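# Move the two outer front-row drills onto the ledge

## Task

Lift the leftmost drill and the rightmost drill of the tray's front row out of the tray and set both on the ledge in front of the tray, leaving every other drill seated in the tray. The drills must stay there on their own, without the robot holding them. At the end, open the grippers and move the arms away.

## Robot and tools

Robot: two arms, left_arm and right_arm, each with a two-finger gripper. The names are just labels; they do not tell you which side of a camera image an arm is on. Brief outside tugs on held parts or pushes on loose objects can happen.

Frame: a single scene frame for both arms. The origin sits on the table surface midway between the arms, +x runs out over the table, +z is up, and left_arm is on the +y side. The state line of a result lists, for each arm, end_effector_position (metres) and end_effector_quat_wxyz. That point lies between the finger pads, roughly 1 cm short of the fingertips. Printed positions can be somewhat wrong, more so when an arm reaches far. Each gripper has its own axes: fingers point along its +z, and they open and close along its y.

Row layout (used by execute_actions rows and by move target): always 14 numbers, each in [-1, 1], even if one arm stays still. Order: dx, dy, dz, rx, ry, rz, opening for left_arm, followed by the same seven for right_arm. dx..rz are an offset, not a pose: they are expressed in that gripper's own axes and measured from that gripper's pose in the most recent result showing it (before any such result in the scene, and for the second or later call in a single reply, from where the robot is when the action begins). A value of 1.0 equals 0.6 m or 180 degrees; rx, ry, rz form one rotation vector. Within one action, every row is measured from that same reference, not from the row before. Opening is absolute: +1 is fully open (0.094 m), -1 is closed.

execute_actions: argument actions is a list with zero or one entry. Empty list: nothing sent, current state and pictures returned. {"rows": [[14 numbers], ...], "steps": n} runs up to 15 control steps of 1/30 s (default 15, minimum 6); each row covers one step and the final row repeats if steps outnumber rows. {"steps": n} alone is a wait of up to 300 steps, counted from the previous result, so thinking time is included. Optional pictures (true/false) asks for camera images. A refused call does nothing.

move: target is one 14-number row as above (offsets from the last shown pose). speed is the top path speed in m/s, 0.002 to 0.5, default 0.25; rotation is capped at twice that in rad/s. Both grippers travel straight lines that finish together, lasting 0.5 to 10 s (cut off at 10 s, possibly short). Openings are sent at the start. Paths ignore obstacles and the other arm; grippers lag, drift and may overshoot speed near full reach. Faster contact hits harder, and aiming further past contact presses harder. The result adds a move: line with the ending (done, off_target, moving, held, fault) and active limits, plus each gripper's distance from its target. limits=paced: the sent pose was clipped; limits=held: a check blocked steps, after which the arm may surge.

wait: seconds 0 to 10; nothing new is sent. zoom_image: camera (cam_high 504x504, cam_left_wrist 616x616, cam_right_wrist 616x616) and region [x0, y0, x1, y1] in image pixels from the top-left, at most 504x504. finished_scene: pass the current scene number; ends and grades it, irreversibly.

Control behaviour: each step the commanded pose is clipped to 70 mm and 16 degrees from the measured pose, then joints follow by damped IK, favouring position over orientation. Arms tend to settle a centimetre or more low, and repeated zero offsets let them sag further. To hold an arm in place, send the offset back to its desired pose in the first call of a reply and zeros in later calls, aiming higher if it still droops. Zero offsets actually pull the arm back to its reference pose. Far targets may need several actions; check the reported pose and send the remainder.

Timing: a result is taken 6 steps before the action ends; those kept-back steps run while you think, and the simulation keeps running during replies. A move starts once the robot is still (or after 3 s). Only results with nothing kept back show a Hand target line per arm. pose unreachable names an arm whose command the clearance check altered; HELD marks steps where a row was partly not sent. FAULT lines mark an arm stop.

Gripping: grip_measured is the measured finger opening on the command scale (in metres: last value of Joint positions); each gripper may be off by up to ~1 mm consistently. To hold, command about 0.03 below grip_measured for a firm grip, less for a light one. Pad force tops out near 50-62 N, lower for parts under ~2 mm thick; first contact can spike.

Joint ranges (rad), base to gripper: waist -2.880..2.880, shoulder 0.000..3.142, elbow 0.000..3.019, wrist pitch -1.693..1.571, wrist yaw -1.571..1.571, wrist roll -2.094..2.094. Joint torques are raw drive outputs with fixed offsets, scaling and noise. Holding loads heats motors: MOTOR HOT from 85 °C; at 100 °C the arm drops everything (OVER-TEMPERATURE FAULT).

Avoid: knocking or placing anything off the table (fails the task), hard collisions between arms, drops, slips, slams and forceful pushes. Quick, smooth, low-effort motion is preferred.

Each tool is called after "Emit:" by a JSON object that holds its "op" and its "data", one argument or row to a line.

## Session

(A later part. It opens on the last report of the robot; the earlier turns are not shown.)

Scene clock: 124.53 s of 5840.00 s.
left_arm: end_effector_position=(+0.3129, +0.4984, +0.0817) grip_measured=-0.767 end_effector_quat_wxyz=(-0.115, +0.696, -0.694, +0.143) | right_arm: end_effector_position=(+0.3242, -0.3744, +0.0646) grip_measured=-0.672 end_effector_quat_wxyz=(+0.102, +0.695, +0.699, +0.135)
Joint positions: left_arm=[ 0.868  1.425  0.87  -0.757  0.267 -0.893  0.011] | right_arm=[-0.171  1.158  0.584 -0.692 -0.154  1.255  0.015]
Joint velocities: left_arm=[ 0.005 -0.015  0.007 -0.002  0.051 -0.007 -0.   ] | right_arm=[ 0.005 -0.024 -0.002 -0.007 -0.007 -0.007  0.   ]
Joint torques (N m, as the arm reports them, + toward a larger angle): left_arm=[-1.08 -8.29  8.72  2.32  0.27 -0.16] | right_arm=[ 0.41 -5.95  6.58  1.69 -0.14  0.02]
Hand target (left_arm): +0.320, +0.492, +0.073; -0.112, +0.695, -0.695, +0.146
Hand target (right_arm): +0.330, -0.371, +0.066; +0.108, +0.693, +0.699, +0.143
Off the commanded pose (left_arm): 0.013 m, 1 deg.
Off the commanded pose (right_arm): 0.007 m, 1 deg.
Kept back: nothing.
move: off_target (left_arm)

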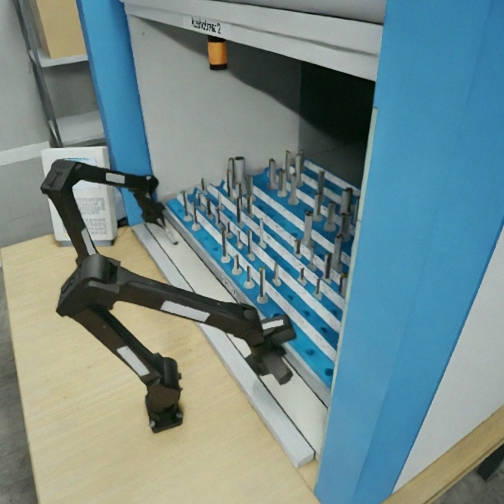

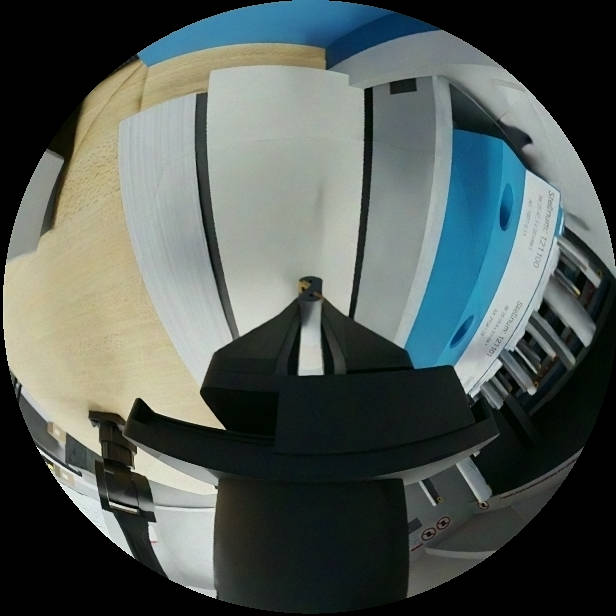

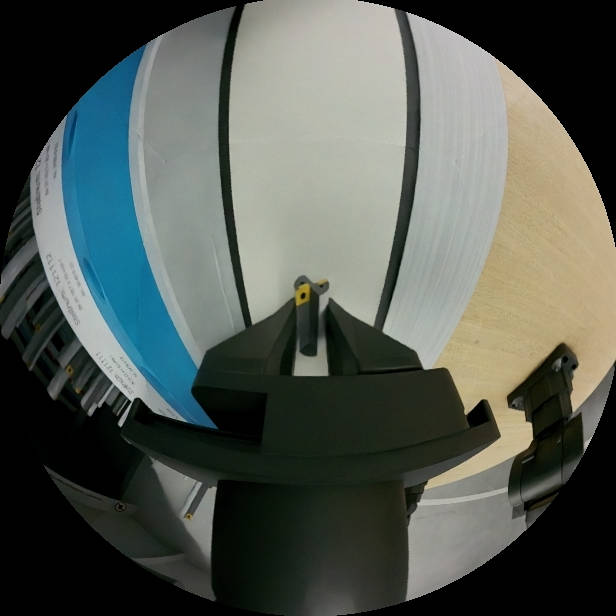

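Emit:
{"op": "move", "data": {
  "target": [0.009,0.001,0.035,0,0,0,-0.80,0.005,0.005,0.0153,-0.003,0,0,-0.715],
  "speed": 0.012
}}

Scene clock: 127.23 s of 5840.00 s.
left_arm: end_effector_position=(+0.3144, +0.5016, +0.0733) grip_measured=-0.767 end_effector_quat_wxyz=(-0.124, +0.698, -0.691, +0.140) | right_arm: end_effector_position=(+0.3247, -0.3745, +0.0586) grip_measured=-0.672 end_effector_quat_wxyz=(+0.100, +0.694, +0.700, +0.133)
Joint positions: left_arm=[ 0.868  1.438  0.855 -0.712  0.259 -0.901  0.011] | right_arm=[-0.169  1.175  0.578 -0.674 -0.15   1.255  0.015]
Joint velocities: left_arm=[-0.005 -0.005  0.002 -0.027 -0.022 -0.051 -0.   ] | right_arm=[-0.005  0.005 -0.007 -0.012 -0.022 -0.037 -0.001]
Joint torques (N m, as the arm reports them, + toward a larger angle): left_arm=[-1.22 -8.27  8.23  2.06  0.21 -0.14] | right_arm=[ 1.09 -4.63  6.13  1.87 -0.06  0.08]
Hand target (left_arm): +0.319, +0.492, +0.063; -0.115, +0.696, -0.694, +0.142
Hand target (right_arm): +0.330, -0.371, +0.057; +0.105, +0.694, +0.698, +0.139
Off the commanded pose (left_arm): 0.016 m, 1 deg.
Off the commanded pose (right_arm): 0.007 m, 1 deg.
Kept back: nothing.
move: off_target (left_arm)

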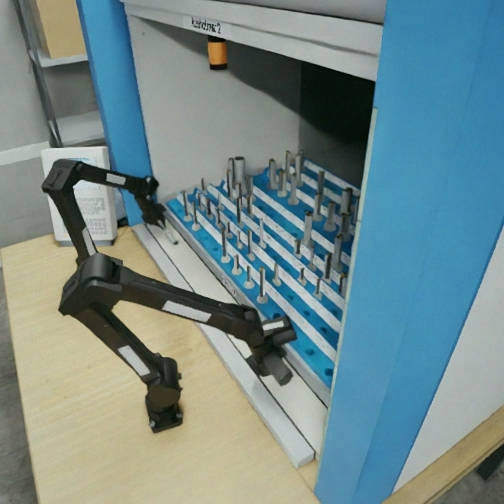

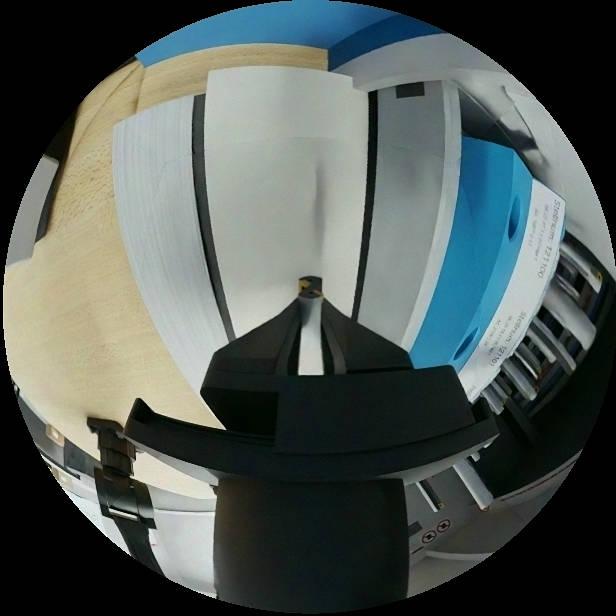

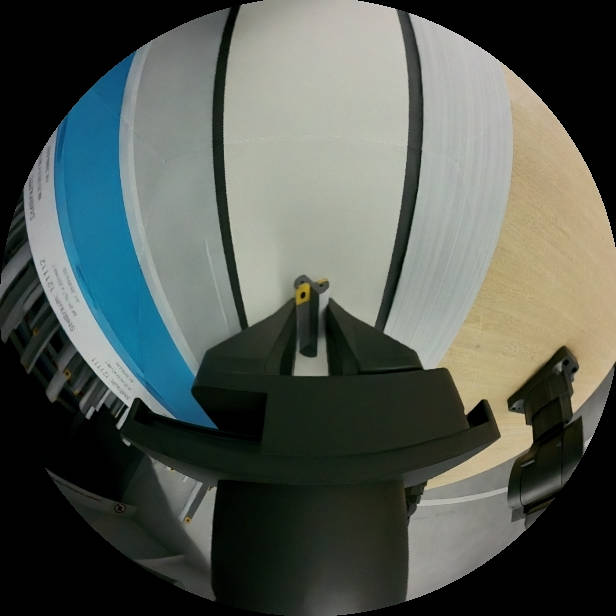

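Emit:
{"op": "move", "data": {
  "target": [0.011,0.003,0.0337,0,0,0,-0.80,0.004,0.003,0.0167,-0.003,0,0,-0.715],
  "speed": 0.012
}}

Scene clock: 129.50 s of 5840.00 s.
left_arm: end_effector_position=(+0.3156, +0.5043, +0.0652) grip_measured=-0.767 end_effector_quat_wxyz=(-0.133, +0.702, -0.686, +0.138) | right_arm: end_effector_position=(+0.3254, -0.3747, +0.0567) grip_measured=-0.672 end_effector_quat_wxyz=(+0.103, +0.694, +0.700, +0.134)
Joint positions: left_arm=[ 0.868  1.449  0.837 -0.665  0.251 -0.914  0.011] | right_arm=[-0.169  1.178  0.574 -0.661 -0.15   1.255  0.015]
Joint velocities: left_arm=[-0.005  0.005 -0.007 -0.012 -0.022  0.051 -0.   ] | right_arm=[ 0.005 -0.005 -0.012  0.007 -0.007 -0.051  0.   ]
Joint torques (N m, as the arm reports them, + toward a larger angle): left_arm=[-1.71 -7.77  8.16  2.04  0.12 -0.11] | right_arm=[ 1.02 -4.45  5.69  1.93  0.08 -0.01]
Hand target (left_arm): +0.320, +0.495, +0.055; -0.124, +0.698, -0.691, +0.139
Hand target (right_arm): +0.329, -0.371, +0.050; +0.103, +0.694, +0.699, +0.136
Off the commanded pose (left_arm): 0.016 m, 1 deg.
Off the commanded pose (right_arm): 0.009 m, 0 deg.
Kept back: nothing.
move: off_target (left_arm)

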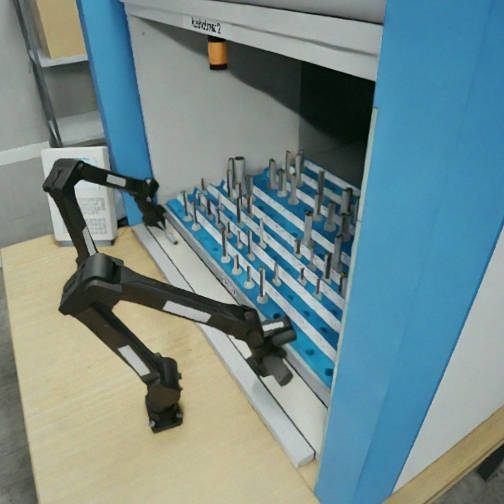

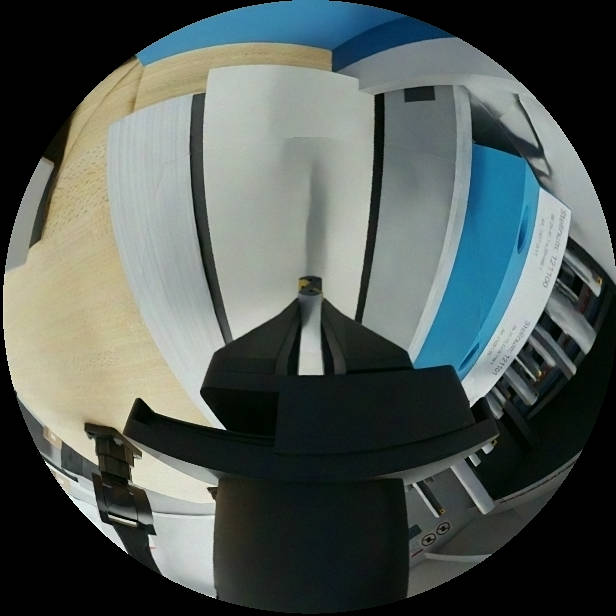

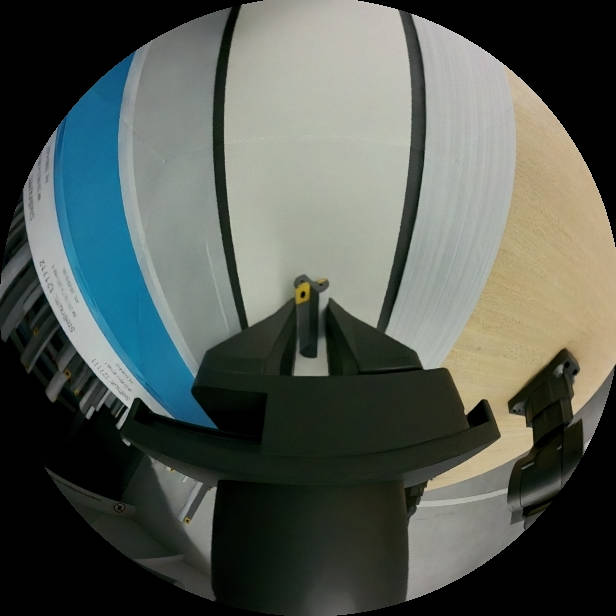

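Emit:
{"op": "move", "data": {
  "target": [0.011,0.004,0.029,0,0.015,0,-0.80,0,0,0,0,0,0,-0.35],
  "speed": 0.012
}}

Scene clock: 132.27 s of 5840.00 s.
left_arm: end_effector_position=(+0.3183, +0.5007, +0.0621) grip_measured=-0.767 end_effector_quat_wxyz=(-0.127, +0.700, -0.687, +0.151) | right_arm: end_effector_position=(+0.3254, -0.3747, +0.0567) grip_measured=-0.352 end_effector_quat_wxyz=(+0.103, +0.694, +0.700, +0.134)
Joint positions: left_arm=[ 0.868  1.46   0.837 -0.661  0.278 -0.915  0.011] | right_arm=[-0.169  1.178  0.574 -0.661 -0.15   1.255  0.03 ]
Joint velocities: left_arm=[-0.005  0.005 -0.007 -0.012 -0.007 -0.037 -0.   ] | right_arm=[-0.015 -0.015  0.012  0.002 -0.007 -0.037 -0.   ]
Joint torques (N m, as the arm reports them, + toward a larger angle): left_arm=[ 0.75 -6.77  8.6   1.87  0.54 -0.01] | right_arm=[-0.28 -4.94  6.35  0.9   0.07 -0.12]
Hand target (left_arm): +0.320, +0.497, +0.049; -0.117, +0.698, -0.689, +0.154
Hand target (right_arm): +0.325, -0.375, +0.057; +0.103, +0.694, +0.700, +0.134
Off the commanded pose (left_arm): 0.014 m, 1 deg.
Off the commanded pose (right_arm): 0.000 m, 0 deg.
Kept back: nothing.
move: off_target (left_arm)

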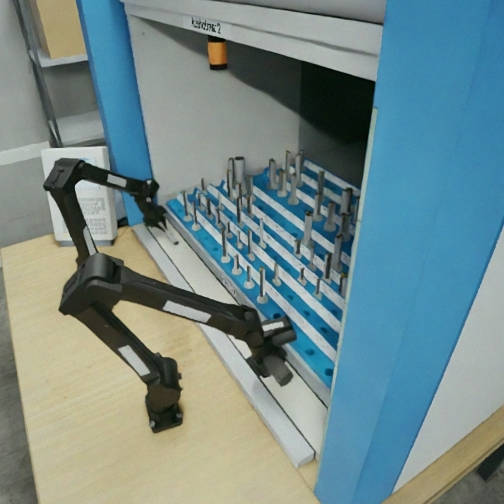

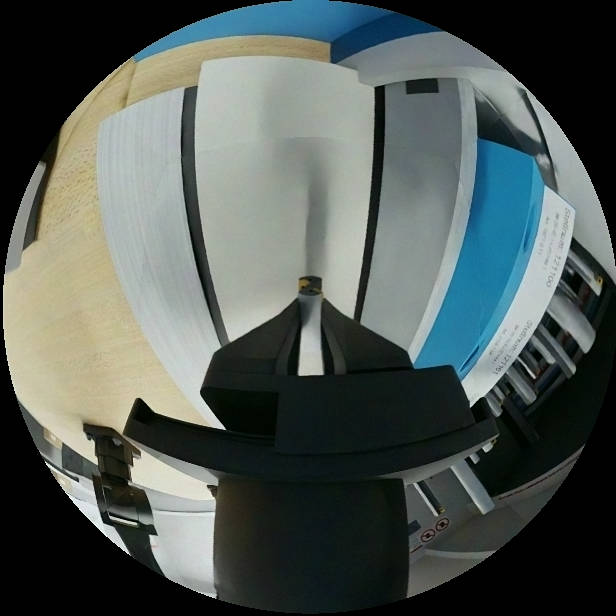

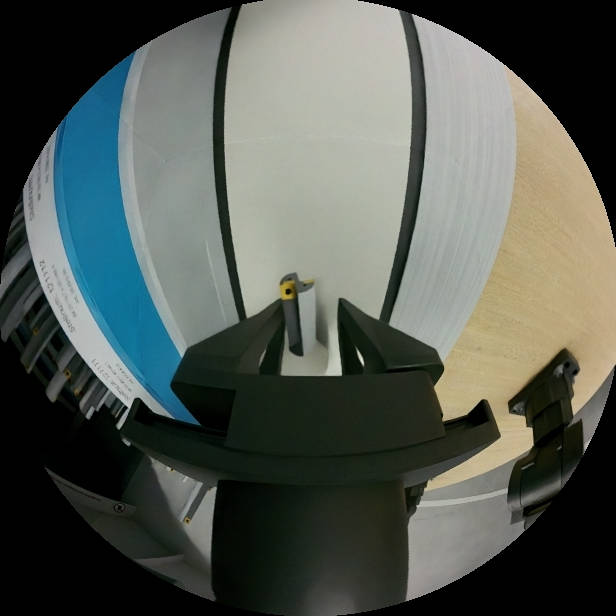

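Emit:
{"op": "move", "data": {
  "target": [0.006,0.0085,0.031,0,0.003,0,-0.80,0,0,-0.09,0,0,0,-0.30],
  "speed": 0.025
}}

Scene clock: 136.50 s of 5840.00 s.
left_arm: end_effector_position=(+0.3198, +0.5021, +0.0603) grip_measured=-0.767 end_effector_quat_wxyz=(-0.136, +0.698, -0.687, +0.151) | right_arm: end_effector_position=(+0.2888, -0.3672, +0.0804) grip_measured=-0.302 end_effector_quat_wxyz=(+0.074, +0.700, +0.700, +0.120)
Joint positions: left_arm=[ 0.868  1.46   0.827 -0.633  0.278 -0.915  0.011] | right_arm=[-0.188  1.052  0.574 -0.854 -0.155  1.239  0.033]
Joint velocities: left_arm=[ 0.005 -0.005  0.022 -0.007 -0.007  0.066  0.001] | right_arm=[-0.005  0.005  0.007 -0.007 -0.022 -0.022 -0.001]
Joint torques (N m, as the arm reports them, + toward a larger angle): left_arm=[-0.38 -6.88  7.86  2.33  0.3  -0.08] | right_arm=[-0.73 -5.84 11.01  0.53 -0.16 -0.21]
Hand target (left_arm): +0.320, +0.496, +0.044; -0.124, +0.699, -0.687, +0.154
Hand target (right_arm): +0.307, -0.378, +0.107; +0.103, +0.694, +0.700, +0.133
Off the commanded pose (left_arm): 0.018 m, 1 deg.
Off the commanded pose (right_arm): 0.035 m, 4 deg.
Kept back: nothing.
move: off_target (left_arm, right_arm)

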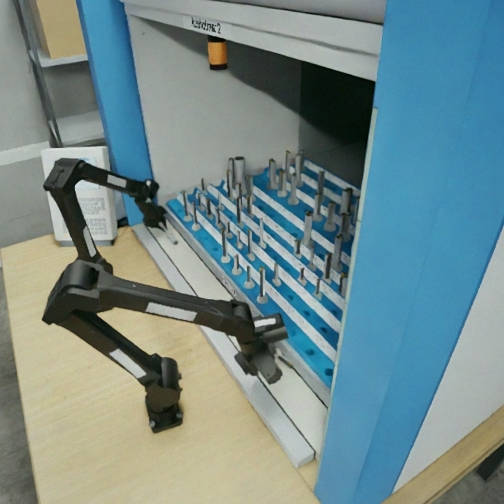

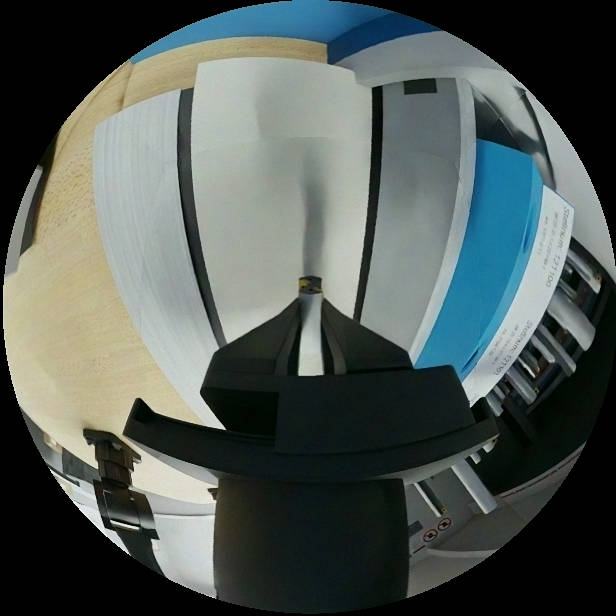

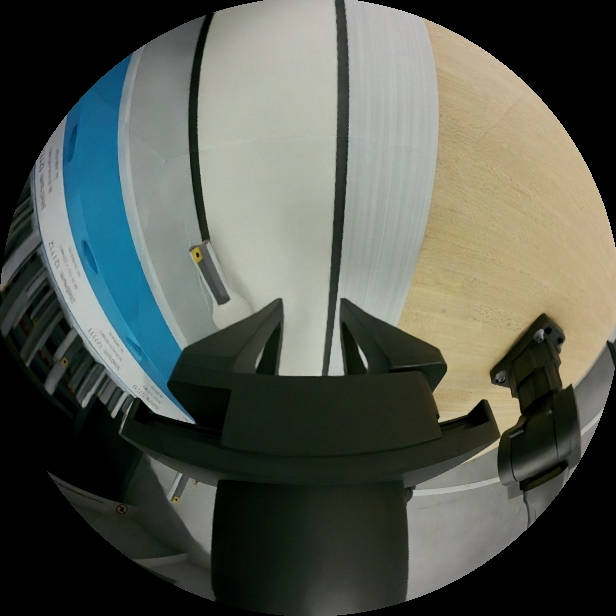

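Emit:
{"op": "move", "data": {
  "target": [0,0,0,0,0,0,-0.40,0.0,0.03,-0.08,0,0,0,-0.30],
  "speed": 0.05
}}

Scene clock: 138.07 s of 5840.00 s.
left_arm: end_effector_position=(+0.3198, +0.5021, +0.0603) grip_measured=-0.402 end_effector_quat_wxyz=(-0.136, +0.698, -0.687, +0.151) | right_arm: end_effector_position=(+0.2752, -0.3622, +0.1040) grip_measured=-0.302 end_effector_quat_wxyz=(+0.046, +0.703, +0.701, +0.107)
Joint positions: left_arm=[ 0.868  1.46   0.827 -0.633  0.278 -0.915  0.028] | right_arm=[-0.188  1.012  0.627 -1.009 -0.155  1.238  0.033]
Joint velocities: left_arm=[-0.005  0.005 -0.002  0.017  0.037 -0.066  0.001] | right_arm=[ 0.005 -0.005 -0.007 -0.017 -0.066  0.022 -0.002]
Joint torques (N m, as the arm reports them, + toward a larger angle): left_arm=[ 0.71 -9.61  8.87  1.25  0.14 -0.03] | right_arm=[ 0.12 -4.81 11.13  0.31 -0.02 -0.2 ]
Hand target (left_arm): +0.320, +0.502, +0.060; -0.136, +0.698, -0.687, +0.151
Hand target (right_arm): +0.292, -0.370, +0.131; +0.074, +0.700, +0.700, +0.120
Off the commanded pose (left_arm): 0.000 m, 0 deg.
Off the commanded pose (right_arm): 0.034 m, 4 deg.
Kept back: nothing.
move: off_target (right_arm)

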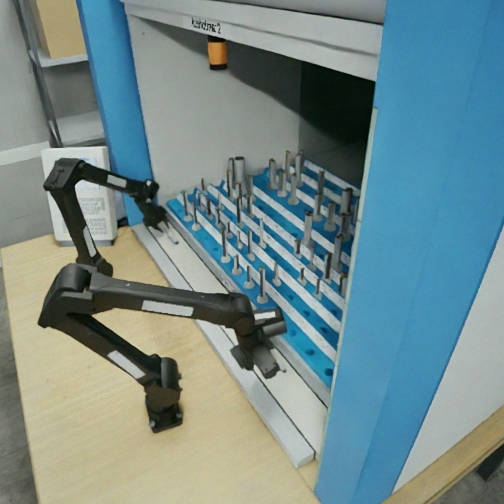

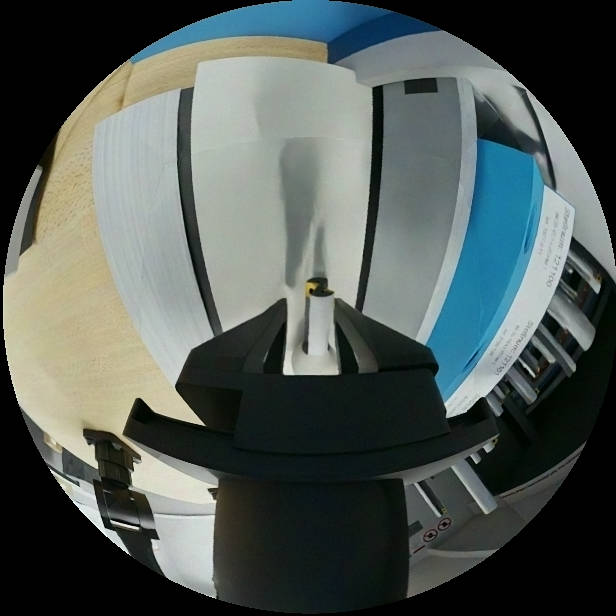

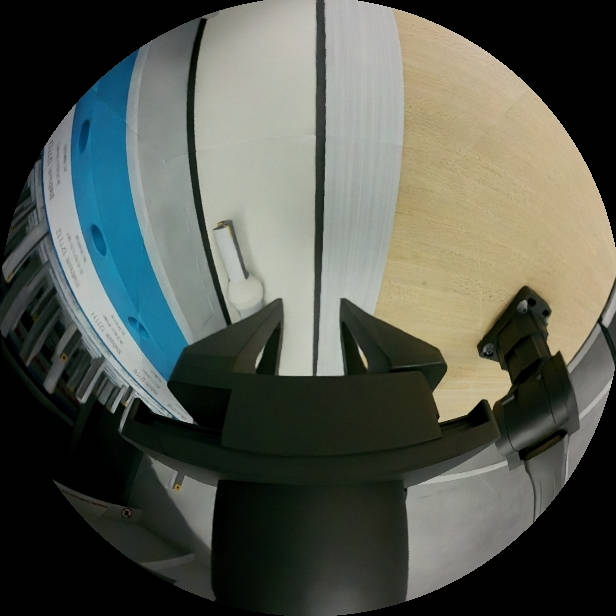

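Emit:
{"op": "move", "data": {
  "target": [0,0,-0.12,0,0,0,-0.35,0.0,-0.03,-0.12,0,0,0,-0.30],
  "speed": 0.06
}}

Scene clock: 139.87 s of 5840.00 s.
left_arm: end_effector_position=(+0.2816, +0.4872, +0.1011) grip_measured=-0.352 end_effector_quat_wxyz=(-0.110, +0.702, -0.687, +0.150) | right_arm: end_effector_position=(+0.2281, -0.3603, +0.1429) grip_measured=-0.302 end_effector_quat_wxyz=(+0.017, +0.708, +0.700, +0.094)
Joint positions: left_arm=[ 0.909  1.322  0.827 -0.837  0.291 -0.87   0.03 ] | right_arm=[-0.256  0.873  0.664 -1.26  -0.163  1.173  0.033]
Joint velocities: left_arm=[ 0.005  0.005 -0.012 -0.002 -0.007 -0.022 -0.001] | right_arm=[-0.015 -0.005  0.007  0.002  0.022 -0.007  0.001]
Joint torques (N m, as the arm reports them, + toward a larger angle): left_arm=[ 1.95 -9.46 13.51  0.54  0.27  0.06] | right_arm=[-0.68 -2.99 11.72  0.23 -0.15 -0.29]
Hand target (left_arm): +0.290, +0.502, +0.125; -0.136, +0.698, -0.687, +0.151
Hand target (right_arm): +0.241, -0.369, +0.169; +0.046, +0.704, +0.701, +0.106
Off the commanded pose (left_arm): 0.031 m, 3 deg.
Off the commanded pose (right_arm): 0.032 m, 4 deg.
Kept back: nothing.
move: off_target (left_arm, right_arm)

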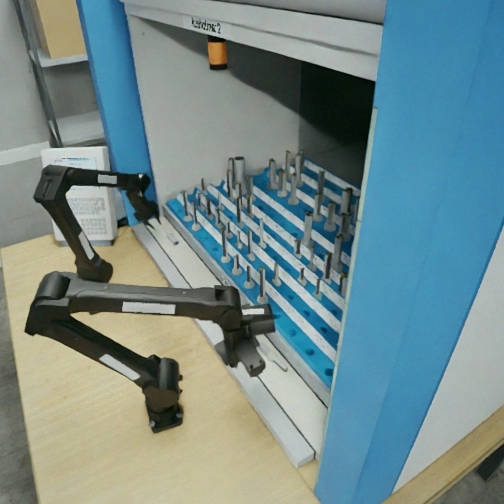

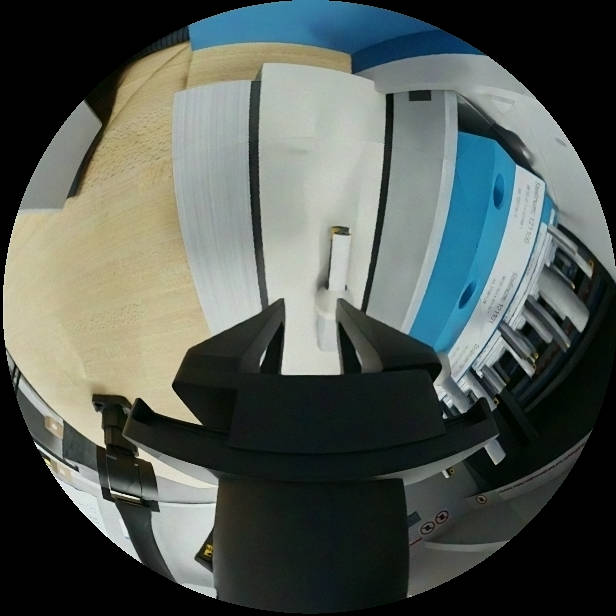

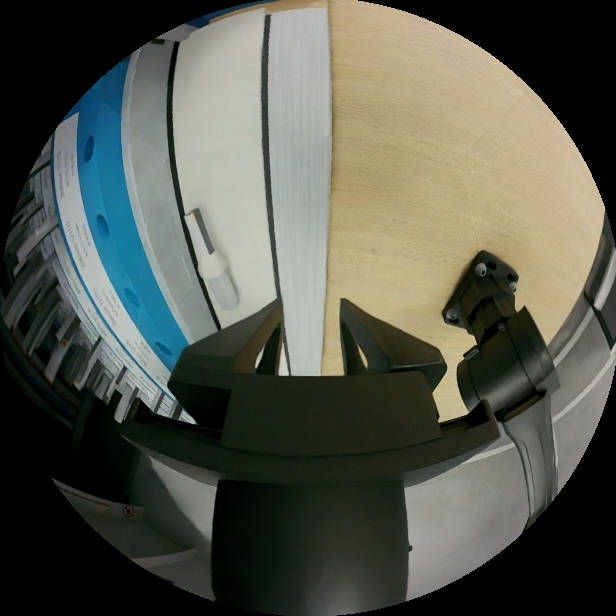

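Emit:
{"op": "move", "data": {
  "target": [0,0,-0.2,0,0,0,-0.35,0.0,-0.03,-0.12,0,0,0,-0.30],
  "speed": 0.15
}}

Emit:
{"op": "zoom_image", "data": {
  "camera": "cam_high",
  "region": [120, 190, 340, 410]
}}

Scene clock: 141.30 s of 5840.00 s.
left_arm: end_effector_position=(+0.2303, +0.4782, +0.1858) grip_measured=-0.352 end_effector_quat_wxyz=(-0.082, +0.707, -0.686, +0.152) | right_arm: end_effector_position=(+0.1891, -0.3609, +0.1853) grip_measured=-0.302 end_effector_quat_wxyz=(-0.011, +0.712, +0.697, +0.084)
Joint positions: left_arm=[ 1.003  1.155  0.933 -1.194  0.312 -0.774  0.03 ] | right_arm=[-0.345  0.791  0.741 -1.494 -0.167  1.087  0.033]
Joint velocities: left_arm=[ 0.005  0.005 -0.012 -0.007  0.037  0.007  0.001] | right_arm=[-0.015 -0.005 -0.007 -0.022 -0.022 -0.037  0.001]
Joint torques (N m, as the arm reports them, + toward a larger angle): left_arm=[ 2.01 -6.89 15.27  0.3   0.32  0.08] | right_arm=[-0.66 -1.4  11.61  0.1  -0.14 -0.24]
Hand target (left_arm): +0.236, +0.491, +0.211; -0.110, +0.702, -0.687, +0.151
Hand target (right_arm): +0.198, -0.368, +0.210; +0.017, +0.708, +0.700, +0.093
Off the commanded pose (left_arm): 0.032 m, 3 deg.
Off the commanded pose (right_arm): 0.028 m, 3 deg.
Kept back: nothing.
move: off_target (left_arm, right_arm)

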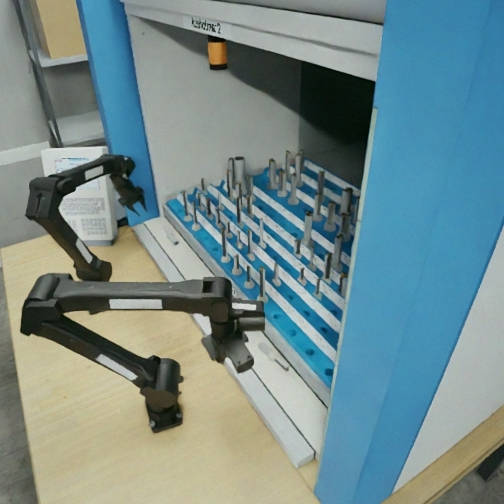

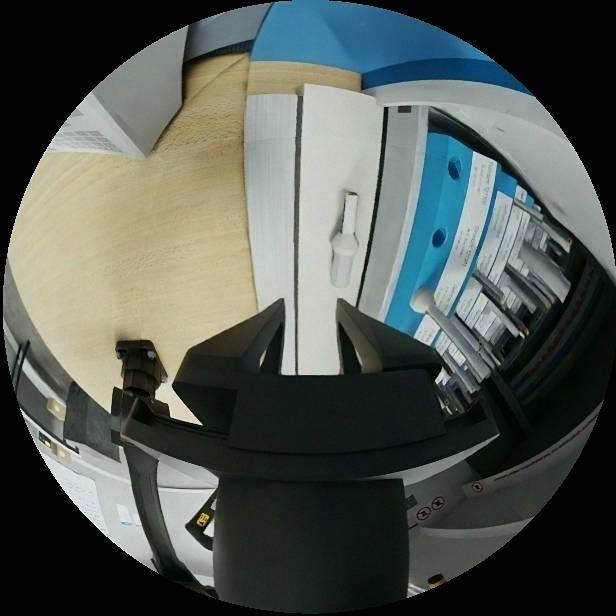

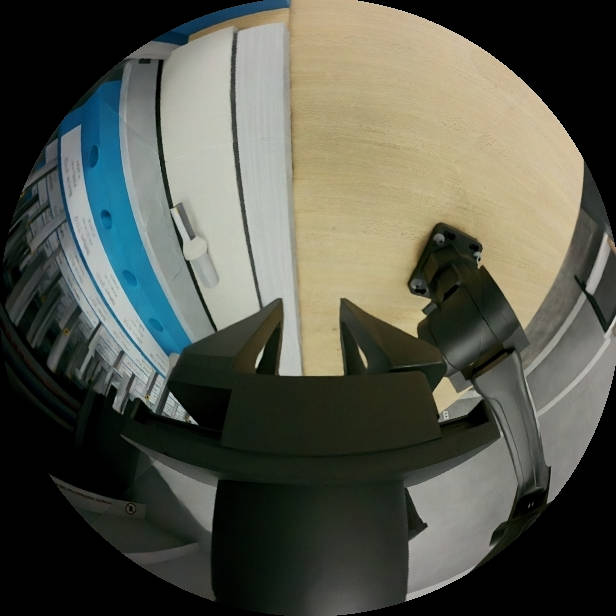

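Region (120, 190, 340, 410) of cam_high's 504x504 image, scaled by 2.291, with more detail than that image has.

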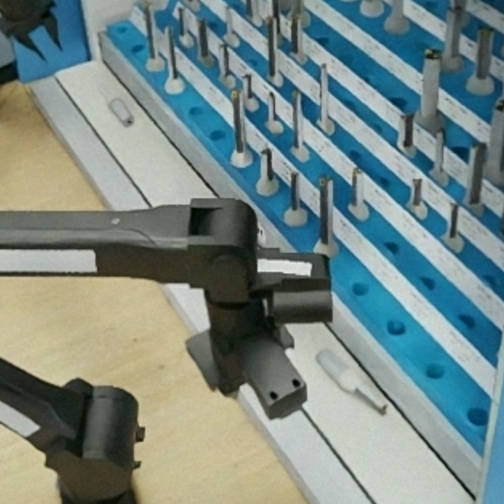

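Emit:
{"op": "finished_scene", "data": {
  "scene": 1
}}

The scene is finished: the task was done.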